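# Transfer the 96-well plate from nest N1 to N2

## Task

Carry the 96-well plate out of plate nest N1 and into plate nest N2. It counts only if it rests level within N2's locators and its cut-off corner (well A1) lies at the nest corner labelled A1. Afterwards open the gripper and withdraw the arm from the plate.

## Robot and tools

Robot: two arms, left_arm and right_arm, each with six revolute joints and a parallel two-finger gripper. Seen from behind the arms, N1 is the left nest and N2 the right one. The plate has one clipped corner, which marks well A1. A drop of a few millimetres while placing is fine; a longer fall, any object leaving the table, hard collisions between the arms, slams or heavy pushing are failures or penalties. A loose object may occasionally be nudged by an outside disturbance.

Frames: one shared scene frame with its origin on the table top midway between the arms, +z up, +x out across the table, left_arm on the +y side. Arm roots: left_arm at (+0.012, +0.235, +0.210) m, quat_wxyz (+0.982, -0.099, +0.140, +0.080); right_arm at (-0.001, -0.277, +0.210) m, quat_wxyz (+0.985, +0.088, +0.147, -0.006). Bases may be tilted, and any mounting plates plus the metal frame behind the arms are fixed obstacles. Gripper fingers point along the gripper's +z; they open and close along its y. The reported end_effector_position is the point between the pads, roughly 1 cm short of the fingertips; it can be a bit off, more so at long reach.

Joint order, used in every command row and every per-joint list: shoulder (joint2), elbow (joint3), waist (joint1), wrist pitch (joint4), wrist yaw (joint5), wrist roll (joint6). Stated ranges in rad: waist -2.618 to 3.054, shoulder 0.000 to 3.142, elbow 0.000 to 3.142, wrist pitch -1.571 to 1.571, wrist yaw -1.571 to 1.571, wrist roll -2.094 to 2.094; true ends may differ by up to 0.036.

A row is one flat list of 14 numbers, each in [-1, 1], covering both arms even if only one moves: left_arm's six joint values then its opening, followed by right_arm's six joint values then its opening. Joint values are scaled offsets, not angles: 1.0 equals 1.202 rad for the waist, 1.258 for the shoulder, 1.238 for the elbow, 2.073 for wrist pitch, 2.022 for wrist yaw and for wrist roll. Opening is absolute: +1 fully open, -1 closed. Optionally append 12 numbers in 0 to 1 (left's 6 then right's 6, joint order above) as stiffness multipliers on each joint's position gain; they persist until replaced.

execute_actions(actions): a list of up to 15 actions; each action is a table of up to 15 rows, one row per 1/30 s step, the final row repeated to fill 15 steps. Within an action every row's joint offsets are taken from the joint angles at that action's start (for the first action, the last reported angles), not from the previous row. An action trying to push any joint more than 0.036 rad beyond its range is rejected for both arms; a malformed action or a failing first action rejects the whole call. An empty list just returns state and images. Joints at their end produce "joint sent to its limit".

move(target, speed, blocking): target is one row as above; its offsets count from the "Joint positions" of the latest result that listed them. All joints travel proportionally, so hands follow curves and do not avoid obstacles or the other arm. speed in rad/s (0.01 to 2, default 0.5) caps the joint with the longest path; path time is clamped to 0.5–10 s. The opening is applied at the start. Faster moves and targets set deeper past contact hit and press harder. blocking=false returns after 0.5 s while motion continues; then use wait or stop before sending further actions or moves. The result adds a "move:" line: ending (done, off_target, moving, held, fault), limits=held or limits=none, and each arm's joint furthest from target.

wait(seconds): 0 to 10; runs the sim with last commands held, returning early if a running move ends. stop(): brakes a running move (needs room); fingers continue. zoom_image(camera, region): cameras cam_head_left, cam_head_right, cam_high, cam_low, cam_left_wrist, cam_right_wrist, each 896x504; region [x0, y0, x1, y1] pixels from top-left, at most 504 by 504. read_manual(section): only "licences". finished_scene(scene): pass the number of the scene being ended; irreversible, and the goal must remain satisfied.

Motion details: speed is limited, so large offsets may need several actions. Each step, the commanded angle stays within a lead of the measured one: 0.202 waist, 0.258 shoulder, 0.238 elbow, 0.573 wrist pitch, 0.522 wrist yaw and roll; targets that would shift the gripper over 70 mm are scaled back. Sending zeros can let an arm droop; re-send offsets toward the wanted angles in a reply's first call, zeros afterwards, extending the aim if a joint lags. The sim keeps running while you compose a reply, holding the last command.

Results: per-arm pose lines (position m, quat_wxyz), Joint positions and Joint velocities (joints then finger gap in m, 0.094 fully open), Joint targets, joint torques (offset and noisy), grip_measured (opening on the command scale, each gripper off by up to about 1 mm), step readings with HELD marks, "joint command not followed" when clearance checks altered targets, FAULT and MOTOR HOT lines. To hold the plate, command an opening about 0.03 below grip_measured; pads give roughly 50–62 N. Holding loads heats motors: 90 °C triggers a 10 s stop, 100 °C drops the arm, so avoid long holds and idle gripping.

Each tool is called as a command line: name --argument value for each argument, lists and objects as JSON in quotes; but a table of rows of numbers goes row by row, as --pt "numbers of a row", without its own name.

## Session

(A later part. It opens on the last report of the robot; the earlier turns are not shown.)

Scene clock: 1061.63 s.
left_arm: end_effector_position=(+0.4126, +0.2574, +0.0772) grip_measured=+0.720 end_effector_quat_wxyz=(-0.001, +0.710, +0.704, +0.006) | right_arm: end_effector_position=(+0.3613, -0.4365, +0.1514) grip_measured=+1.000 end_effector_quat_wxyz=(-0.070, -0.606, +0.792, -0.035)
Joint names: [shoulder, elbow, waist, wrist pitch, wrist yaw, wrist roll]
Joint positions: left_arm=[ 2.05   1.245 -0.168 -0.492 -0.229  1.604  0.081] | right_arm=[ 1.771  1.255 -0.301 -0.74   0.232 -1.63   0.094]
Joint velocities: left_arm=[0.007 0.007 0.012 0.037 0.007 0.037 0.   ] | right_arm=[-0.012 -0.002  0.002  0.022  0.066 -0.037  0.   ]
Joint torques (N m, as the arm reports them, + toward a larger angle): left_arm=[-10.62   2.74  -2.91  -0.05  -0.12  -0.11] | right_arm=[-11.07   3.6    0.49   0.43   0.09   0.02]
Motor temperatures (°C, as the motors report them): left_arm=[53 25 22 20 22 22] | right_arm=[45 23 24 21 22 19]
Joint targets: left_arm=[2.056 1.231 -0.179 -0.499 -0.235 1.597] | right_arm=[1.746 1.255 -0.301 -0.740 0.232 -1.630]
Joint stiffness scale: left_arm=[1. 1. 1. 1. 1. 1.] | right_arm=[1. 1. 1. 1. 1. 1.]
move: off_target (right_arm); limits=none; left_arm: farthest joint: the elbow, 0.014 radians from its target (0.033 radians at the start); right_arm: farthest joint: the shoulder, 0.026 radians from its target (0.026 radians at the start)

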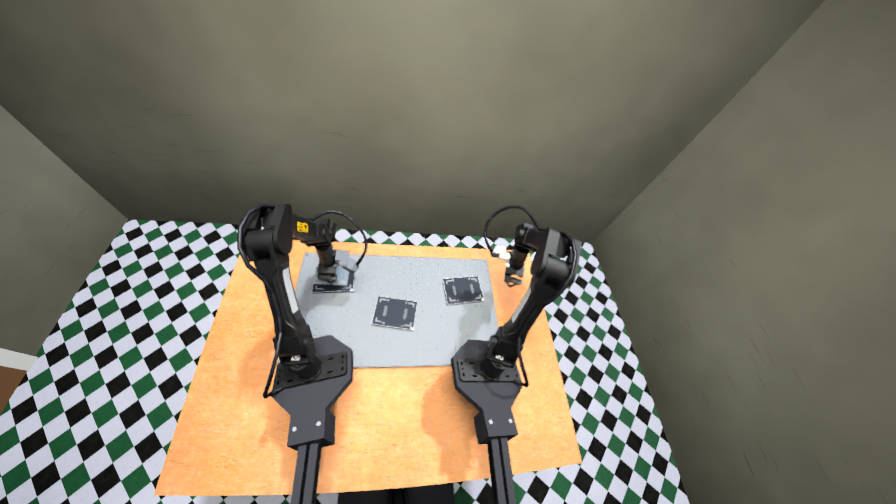

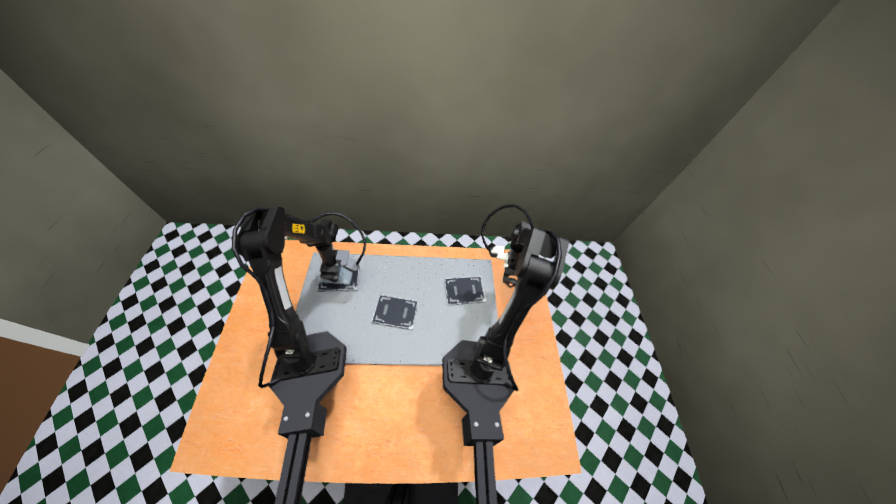

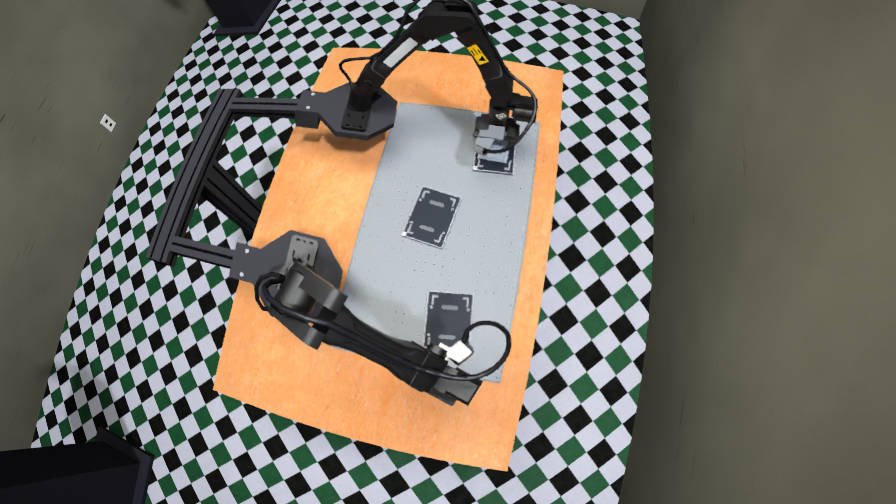

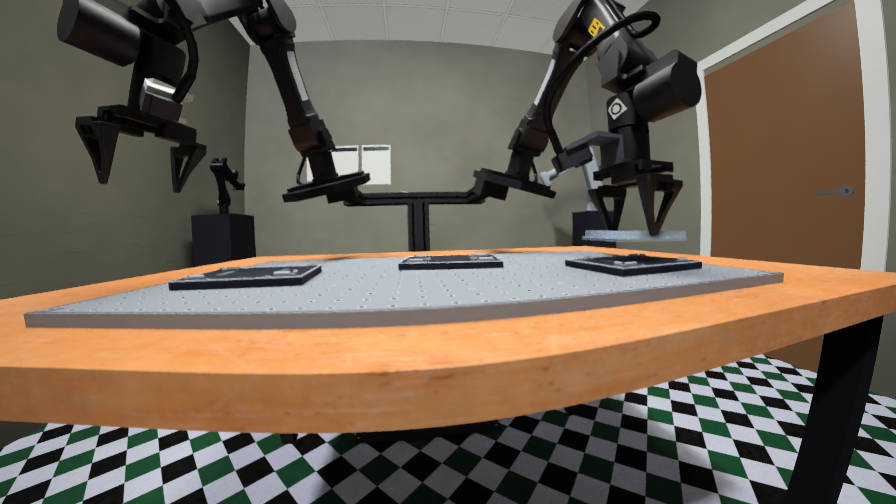

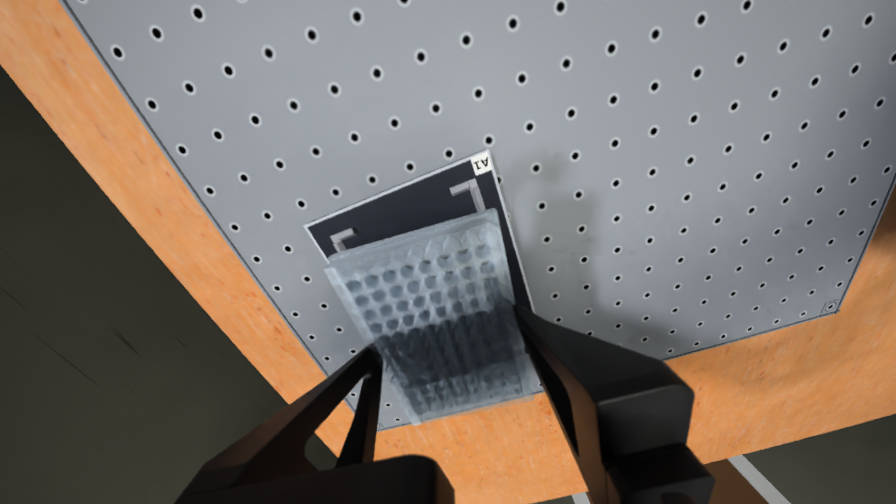

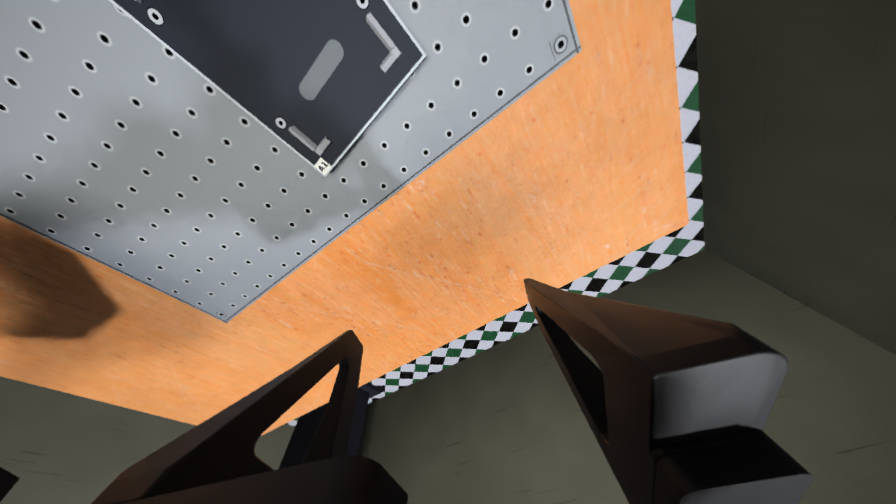

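move --target '[0.0366,0,0.005,0.027,0.002,0.0073,0.69,-0.02,0,0,0,0,0,1]' --speed 0.08

zoom_image --camera "cam_left_wrist" --region '[290,130,560,300]'

zoom_image --camera "cam_low" --region '[540,190,740,295]'

Scene clock: 1106.70 s.
left_arm: end_effector_position=(+0.4152, +0.2546, +0.0637) grip_measured=+0.720 end_effector_quat_wxyz=(+0.002, +0.712, +0.702, +0.010) | right_arm: end_effector_position=(+0.3613, -0.4365, +0.1514) grip_measured=+1.000 end_effector_quat_wxyz=(-0.070, -0.606, +0.792, -0.035)
Joint names: [shoulder, elbow, waist, wrist pitch, wrist yaw, wrist roll]
Joint positions: left_arm=[ 2.09   1.245 -0.168 -0.442 -0.229  1.612  0.081] | right_arm=[ 1.771  1.255 -0.301 -0.74   0.232 -1.63   0.094]
Joint velocities: left_arm=[ 0.007 -0.012 -0.027 -0.066  0.037  0.007  0.   ] | right_arm=[ 0.002  0.012  0.012 -0.051  0.037 -0.007  0.   ]
Joint torques (N m, as the arm reports them, + toward a larger angle): left_arm=[-10.63   3.83  -1.66   0.07   0.02   0.01] | right_arm=[-11.07   3.61   0.44   0.43   0.09   0.03]
Motor temperatures (°C, as the motors report them): left_arm=[49 25 22 20 22 22] | right_arm=[45 23 24 21 22 19]
Joint targets: left_arm=[2.096 1.245 -0.162 -0.436 -0.225 1.619] | right_arm=[1.746 1.255 -0.301 -0.740 0.232 -1.630]
Joint stiffness scale: left_arm=[1. 1. 1. 1. 1. 1.] | right_arm=[1. 1. 1. 1. 1. 1.]
move: off_target (right_arm); limits=none; left_arm: farthest joint: the waist, 0.006 radians from its target (0.006 radians at the start); right_arm: farthest joint: the shoulder, 0.026 radians from its target (0.026 radians at the start)

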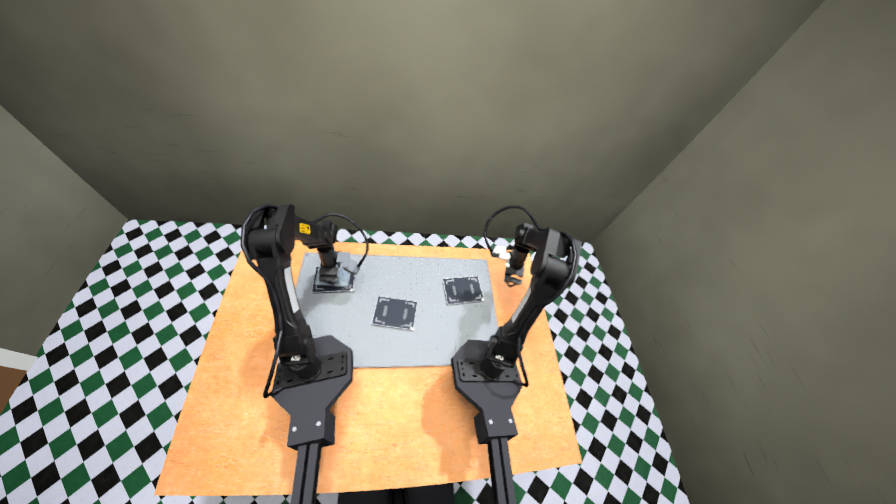

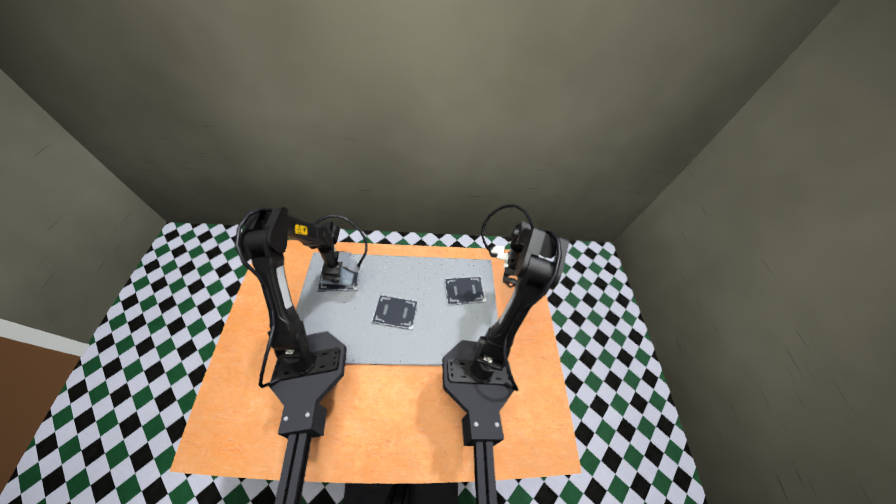

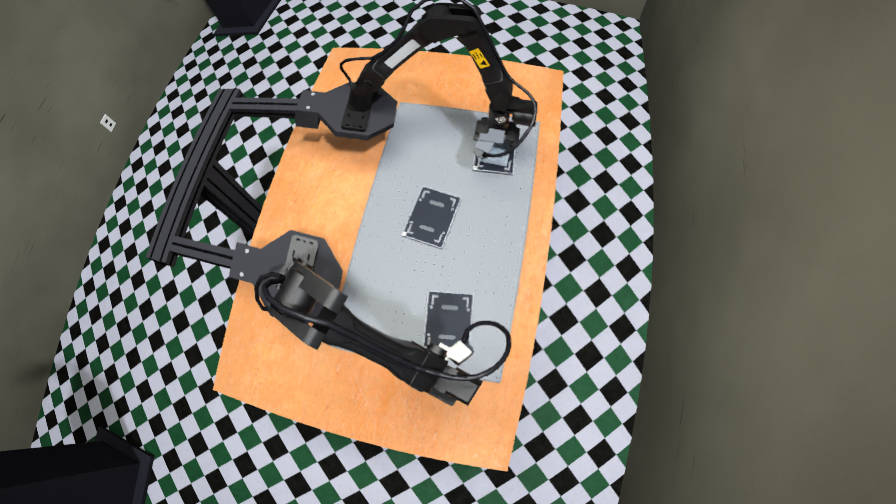

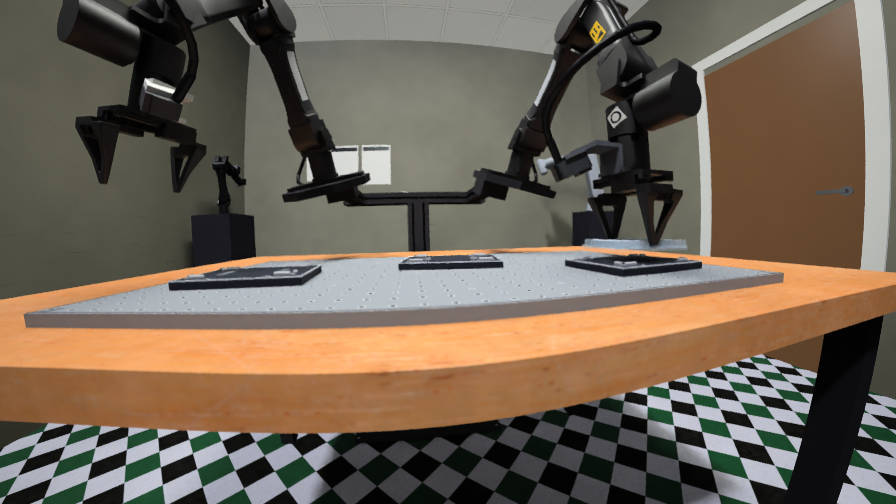

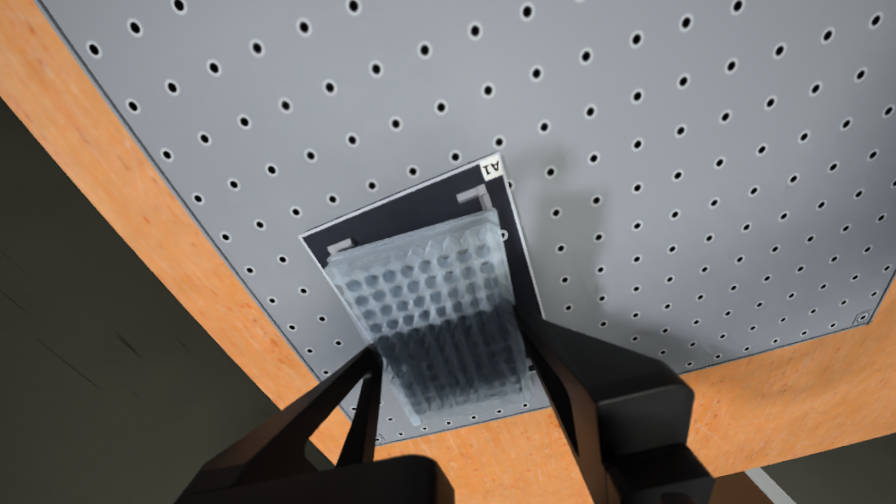

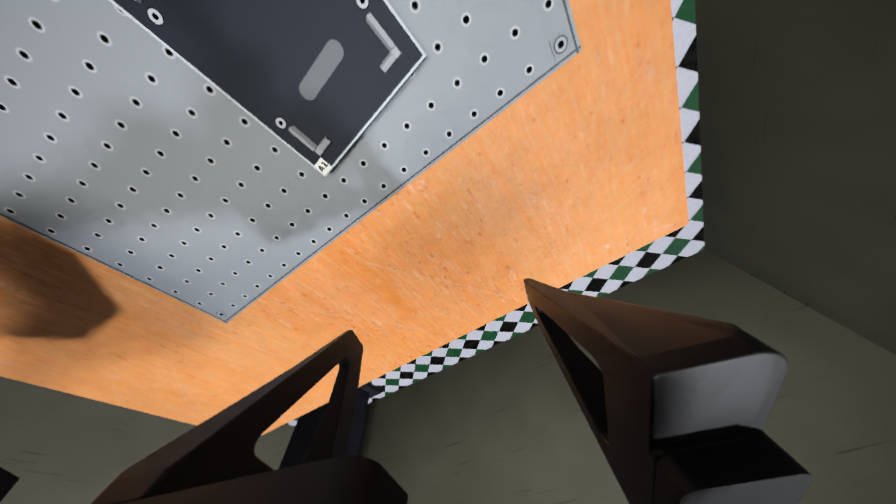

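Region (290, 130, 560, 300) of cam_left_wrist's 896x504 image, scaled by 1.867, with more detail than that image has; it fills the top 317 rows of this view, and the rest is white.

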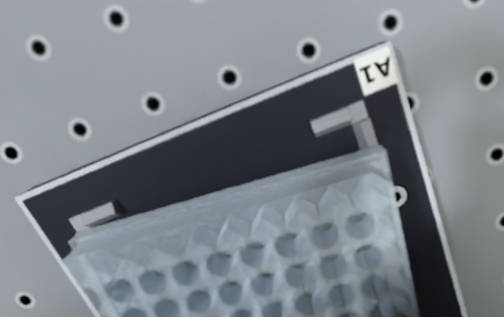

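Region (540, 190, 740, 295) of cam_low's 896x504 image, scaled by 2.520, with more detail than that image has; it fills the top 265 rows of this view, and the rest is white.

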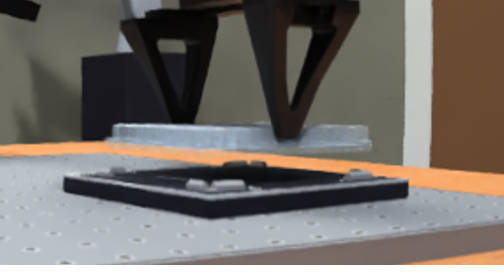

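move --target '[0.003,0,0,0.002,0,-0.035,0.69,-0.02,0,0,0,0,0,1]' --speed 0.1

zoom_image --camera "cam_left_wrist" --region '[290,130,560,300]'

Scene clock: 1176.93 s.
left_arm: end_effector_position=(+0.4153, +0.2546, +0.0637) grip_measured=+0.720 end_effector_quat_wxyz=(+0.003, +0.689, +0.725, +0.010) | right_arm: end_effector_position=(+0.3613, -0.4365, +0.1514) grip_measured=+1.000 end_effector_quat_wxyz=(-0.070, -0.606, +0.792, -0.035)
Joint names: [shoulder, elbow, waist, wrist pitch, wrist yaw, wrist roll]
Joint positions: left_arm=[ 2.09   1.245 -0.168 -0.441 -0.229  1.548  0.081] | right_arm=[ 1.771  1.255 -0.301 -0.74   0.232 -1.63   0.094]
Joint velocities: left_arm=[ 0.012  0.002  0.007  0.037  0.007  0.037 -0.001] | right_arm=[-0.012  0.002 -0.012  0.007 -0.022  0.037  0.   ]
Joint torques (N m, as the arm reports them, + toward a larger angle): left_arm=[-10.86   3.85  -2.15   0.07  -0.03  -0.09] | right_arm=[-11.05   3.64   0.45   0.44   0.1    0.02]
Motor temperatures (°C, as the motors report them): left_arm=[49 25 22 21 22 22] | right_arm=[45 23 24 21 22 19]
Joint targets: left_arm=[2.094 1.245 -0.168 -0.438 -0.229 1.542] | right_arm=[1.746 1.255 -0.301 -0.740 0.232 -1.630]
Joint stiffness scale: left_arm=[1. 1. 1. 1. 1. 1.] | right_arm=[1. 1. 1. 1. 1. 1.]
move: off_target (right_arm); limits=none; left_arm: farthest joint: the wrist roll, 0.007 radians from its target (0.071 radians at the start); right_arm: farthest joint: the shoulder, 0.026 radians from its target (0.026 radians at the start)

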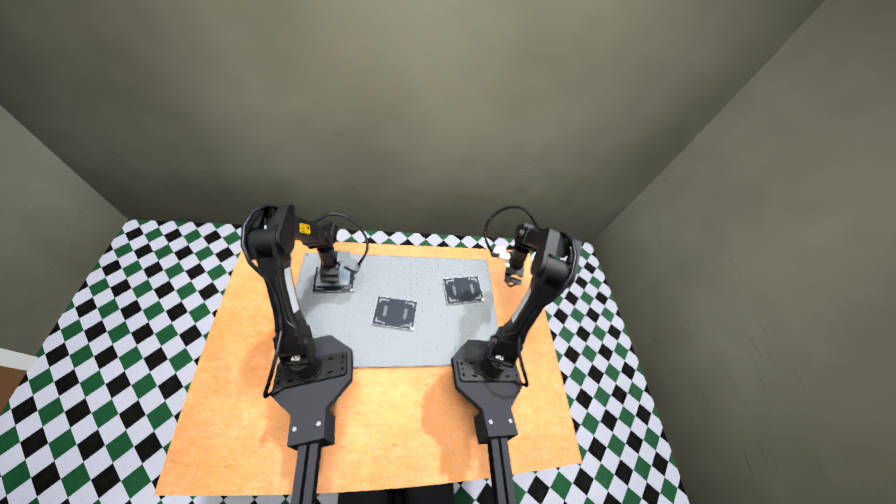

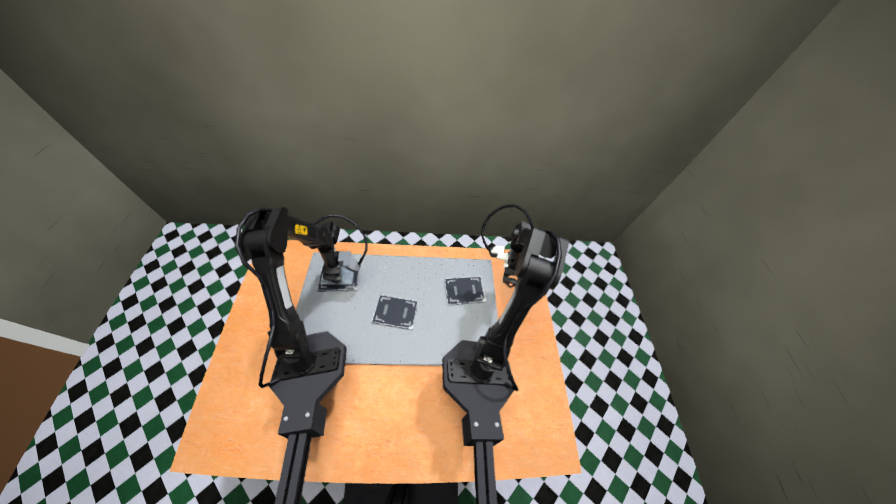

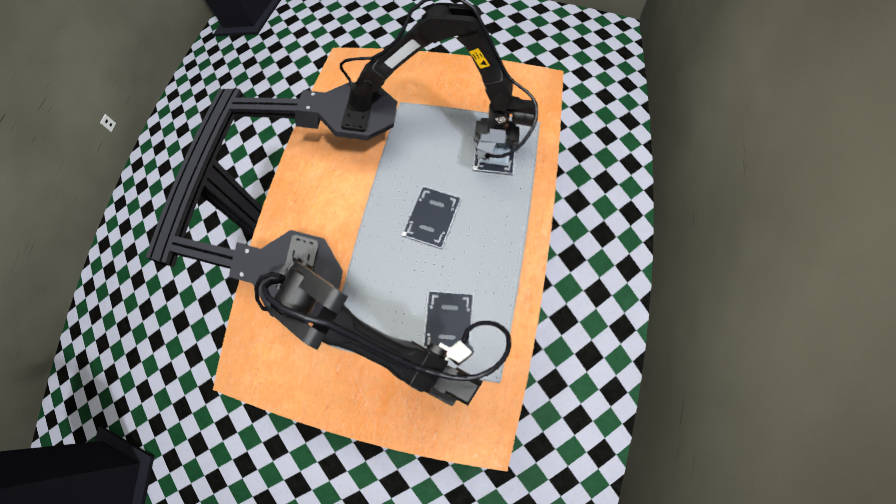

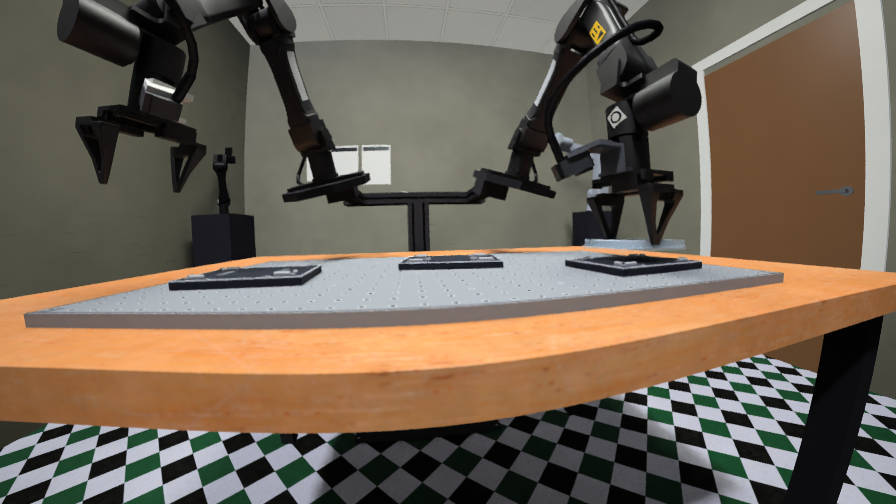

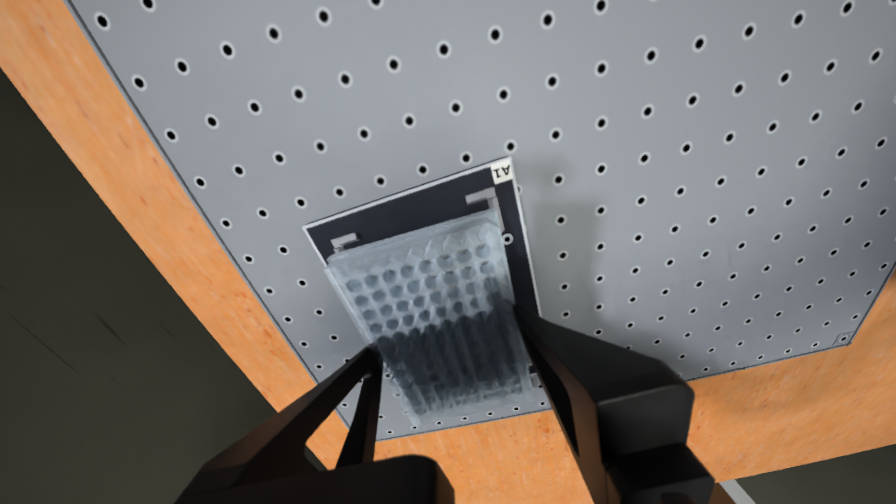

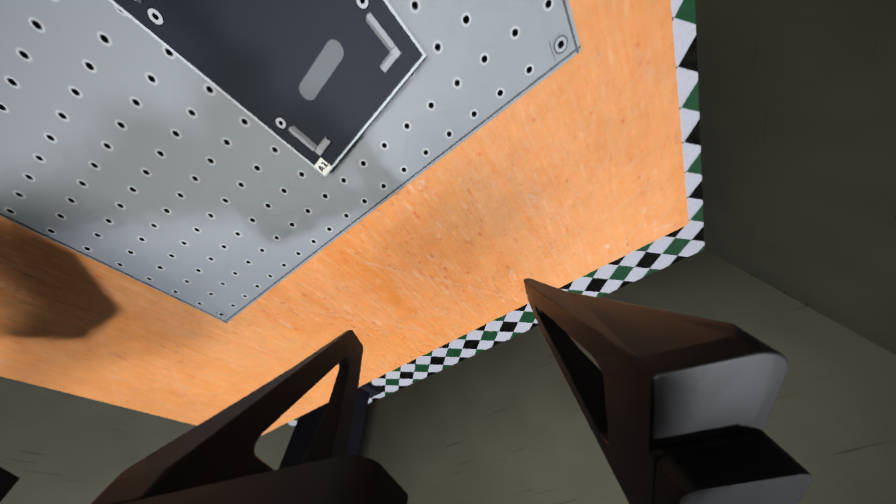

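Region (290, 130, 560, 300) of cam_left_wrist's 896x504 image, scaled by 1.867, with more detail than that image has; it fills the top 317 rows of this view, and the rest is white.

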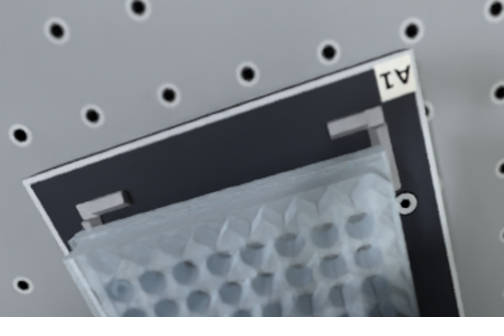

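move --target '[0.0165,0,0.004,0.007,0,0.003,0.69,-0.02,0,0,0,0,0,1]' --speed 0.04

zoom_image --camera "cam_left_wrist" --region '[290,130,560,300]'

zoom_image --camera "cam_low" --region '[540,190,740,295]'

Scene clock: 1205.43 s.
left_arm: end_effector_position=(+0.4134, +0.2533, +0.0585) grip_measured=+0.720 end_effector_quat_wxyz=(+0.000, +0.690, +0.724, +0.007) | right_arm: end_effector_position=(+0.3613, -0.4365, +0.1514) grip_measured=+1.000 end_effector_quat_wxyz=(-0.070, -0.606, +0.792, -0.035)
Joint names: [shoulder, elbow, waist, wrist pitch, wrist yaw, wrist roll]
Joint positions: left_arm=[ 2.105  1.245 -0.168 -0.433 -0.229  1.548  0.081] | right_arm=[ 1.771  1.255 -0.301 -0.74   0.232 -1.63   0.094]
Joint velocities: left_arm=[-0.012  0.007  0.002  0.051  0.007 -0.095 -0.   ] | right_arm=[ 0.017  0.002 -0.007  0.007 -0.051  0.051  0.   ]
Joint torques (N m, as the arm reports them, + toward a larger angle): left_arm=[-10.72   3.75  -1.77   0.08  -0.03   0.01] | right_arm=[-11.06   3.64   0.47   0.43   0.09   0.02]
Motor temperatures (°C, as the motors report them): left_arm=[49 25 22 21 22 22] | right_arm=[45 23 24 21 22 19]
Joint targets: left_arm=[2.110 1.245 -0.164 -0.427 -0.229 1.554] | right_arm=[1.746 1.255 -0.301 -0.740 0.232 -1.630]
Joint stiffness scale: left_arm=[1. 1. 1. 1. 1. 1.] | right_arm=[1. 1. 1. 1. 1. 1.]
move: off_target (right_arm); limits=none; left_arm: farthest joint: the wrist pitch, 0.007 radians from its target (0.015 radians at the start); right_arm: farthest joint: the shoulder, 0.026 radians from its target (0.026 radians at the start)

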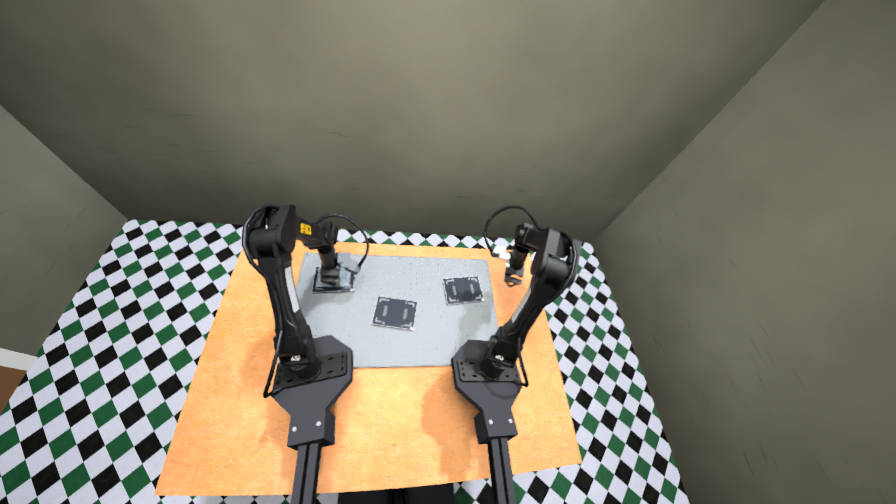

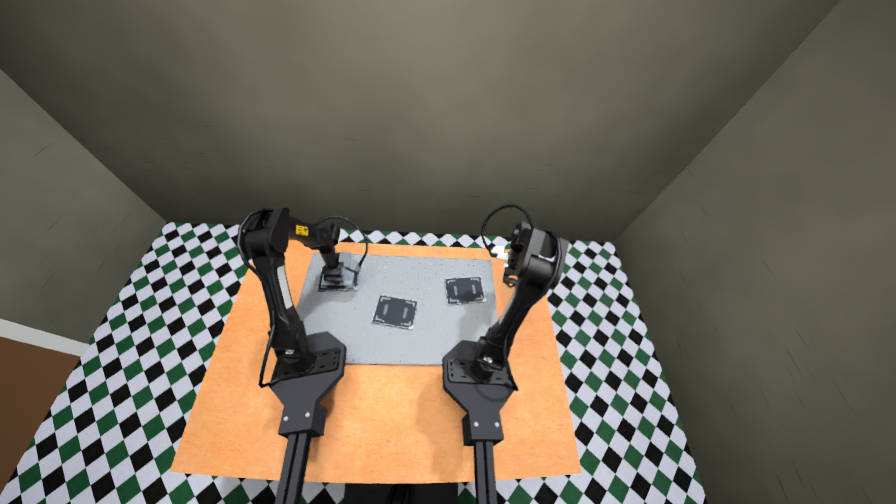

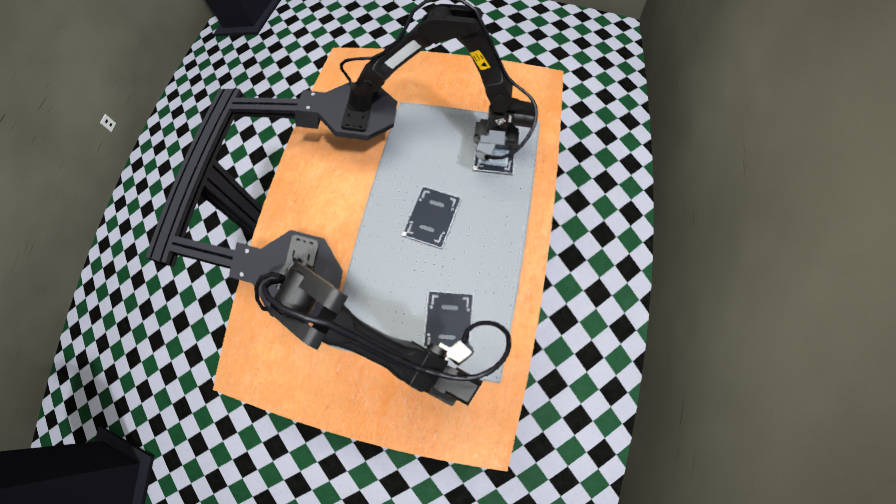

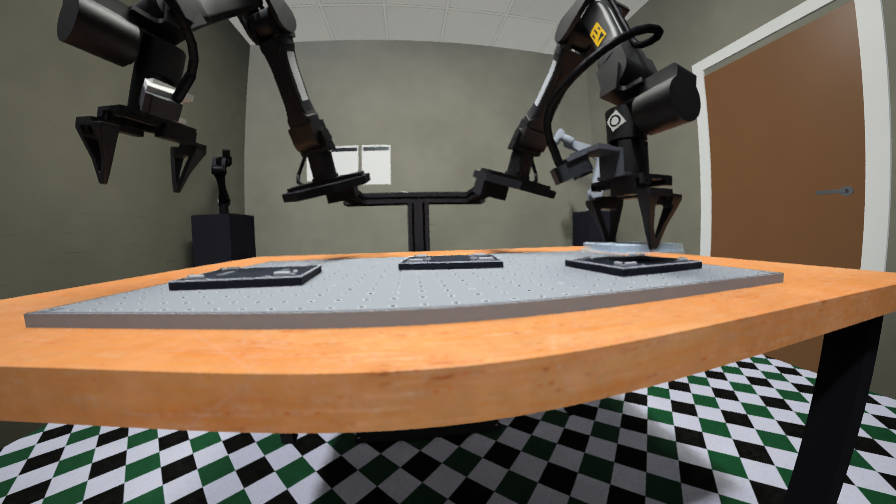

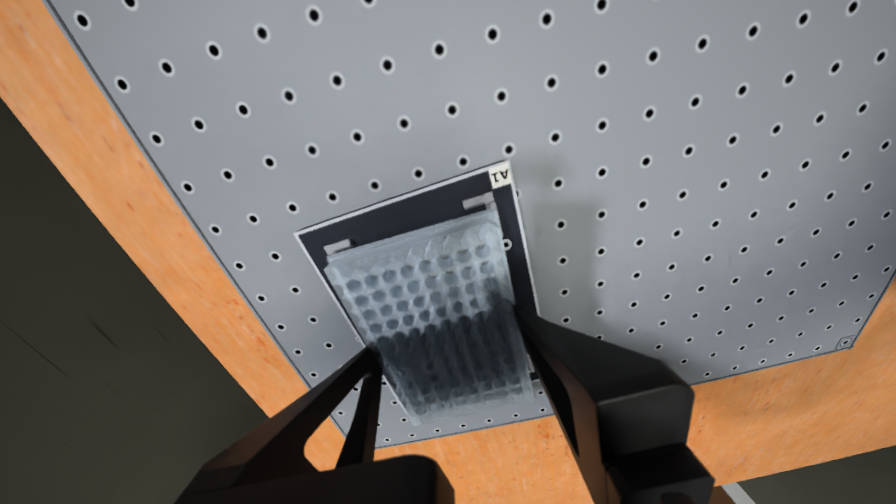

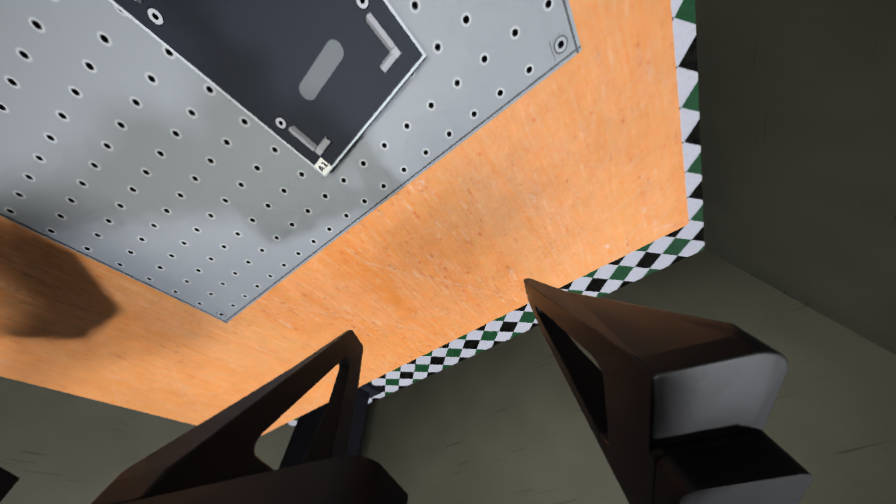

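Region (290, 130, 560, 300) of cam_left_wrist's 896x504 image, scaled by 1.867, with more detail than that image has; it fills the top 317 rows of this view, and the rest is white.

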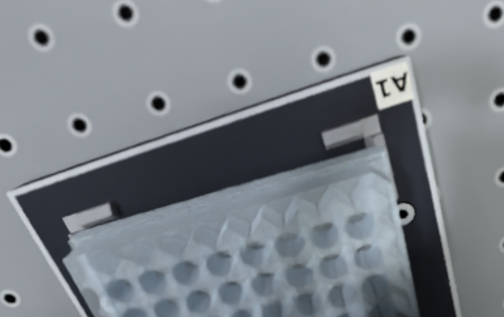

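Region (540, 190, 740, 295) of cam_low's 896x504 image, scaled by 2.520, with more detail than that image has; it fills the top 265 rows of this view, and the rest is white.

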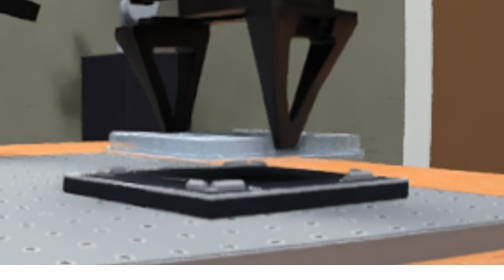

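move --target '[0.002,0.033,0,-0.008,0,0,0.69,-0.02,0,0,0,0,0,1]' --speed 0.05

Scene clock: 1221.47 s.
left_arm: end_effector_position=(+0.4206, +0.2542, +0.0613) grip_measured=+0.720 end_effector_quat_wxyz=(+0.006, +0.688, +0.725, +0.013) | right_arm: end_effector_position=(+0.3613, -0.4365, +0.1514) grip_measured=+1.000 end_effector_quat_wxyz=(-0.070, -0.606, +0.792, -0.035)
Joint names: [shoulder, elbow, waist, wrist pitch, wrist yaw, wrist roll]
Joint positions: left_arm=[ 2.105  1.263 -0.168 -0.435 -0.229  1.548  0.081] | right_arm=[ 1.771  1.255 -0.301 -0.74   0.232 -1.63   0.094]
Joint velocities: left_arm=[-0.002 -0.002  0.002  0.007  0.037 -0.051 -0.001] | right_arm=[-0.017  0.012 -0.007  0.022  0.007 -0.007  0.   ]
Joint torques (N m, as the arm reports them, + toward a larger angle): left_arm=[-11.09   5.79  -2.18  -0.08  -0.03  -0.04] | right_arm=[-11.08   3.61   0.45   0.43   0.08   0.02]
Motor temperatures (°C, as the motors report them): left_arm=[49 25 22 21 22 22] | right_arm=[45 23 24 21 22 19]
Joint targets: left_arm=[2.108 1.286 -0.168 -0.450 -0.229 1.548] | right_arm=[1.746 1.255 -0.301 -0.740 0.232 -1.630]
Joint stiffness scale: left_arm=[1. 1. 1. 1. 1. 1.] | right_arm=[1. 1. 1. 1. 1. 1.]
move: off_target (left_arm, right_arm); limits=none; left_arm: farthest joint: the elbow, 0.023 radians from its target (0.041 radians at the start); right_arm: farthest joint: the shoulder, 0.026 radians from its target (0.026 radians at the start)

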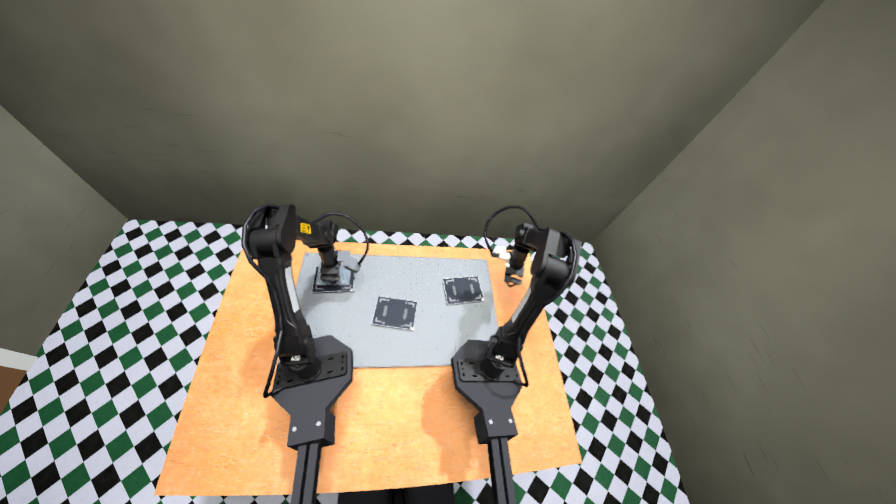

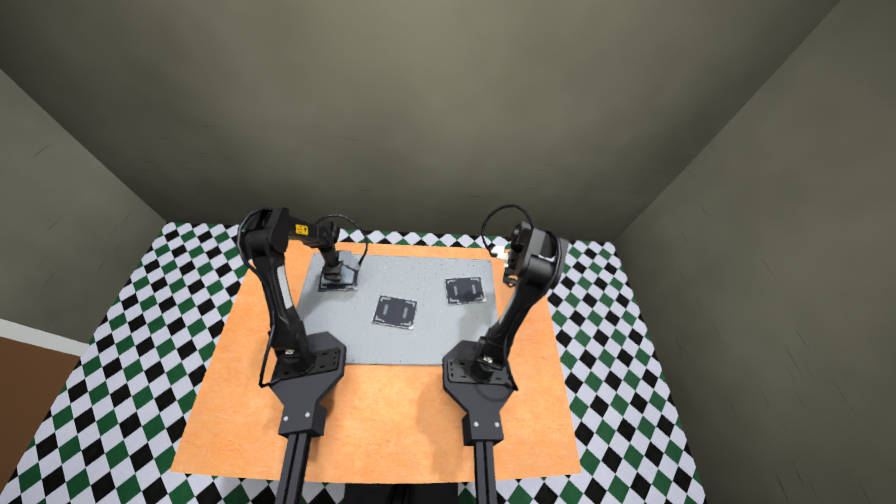

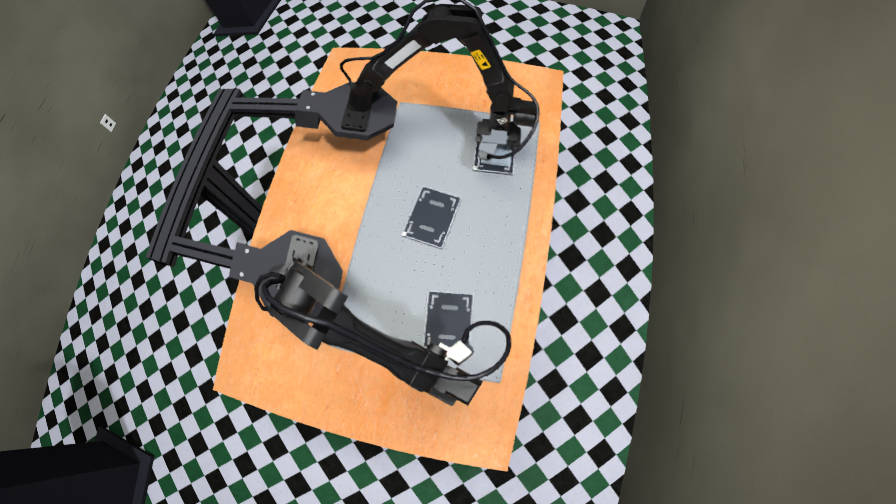

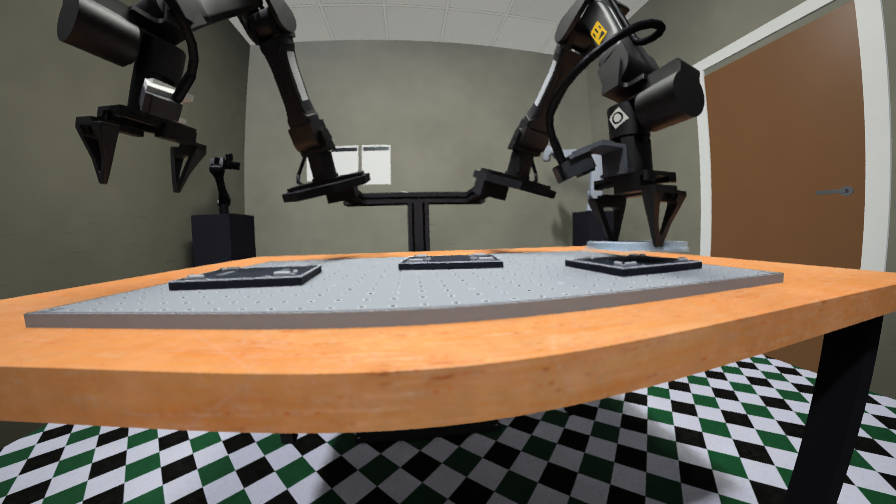

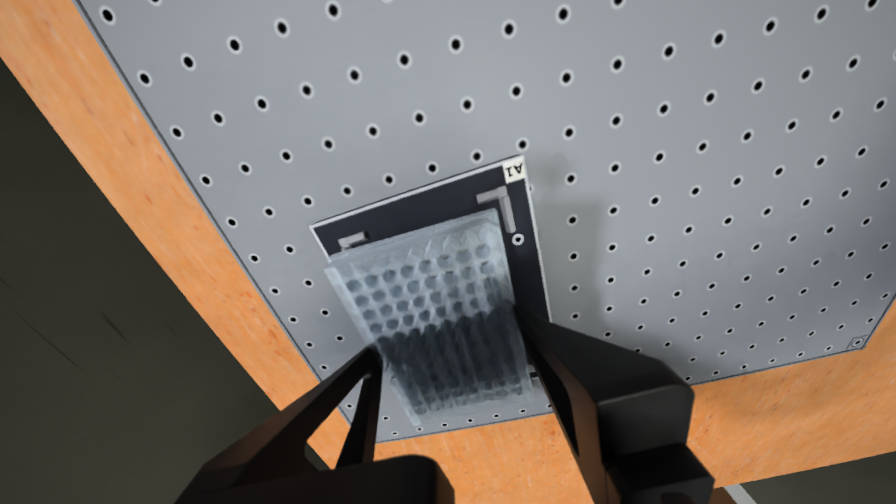

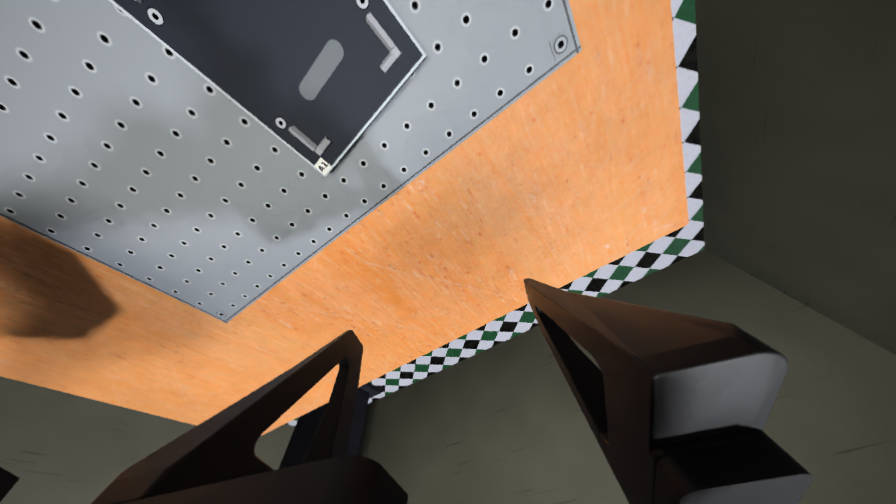

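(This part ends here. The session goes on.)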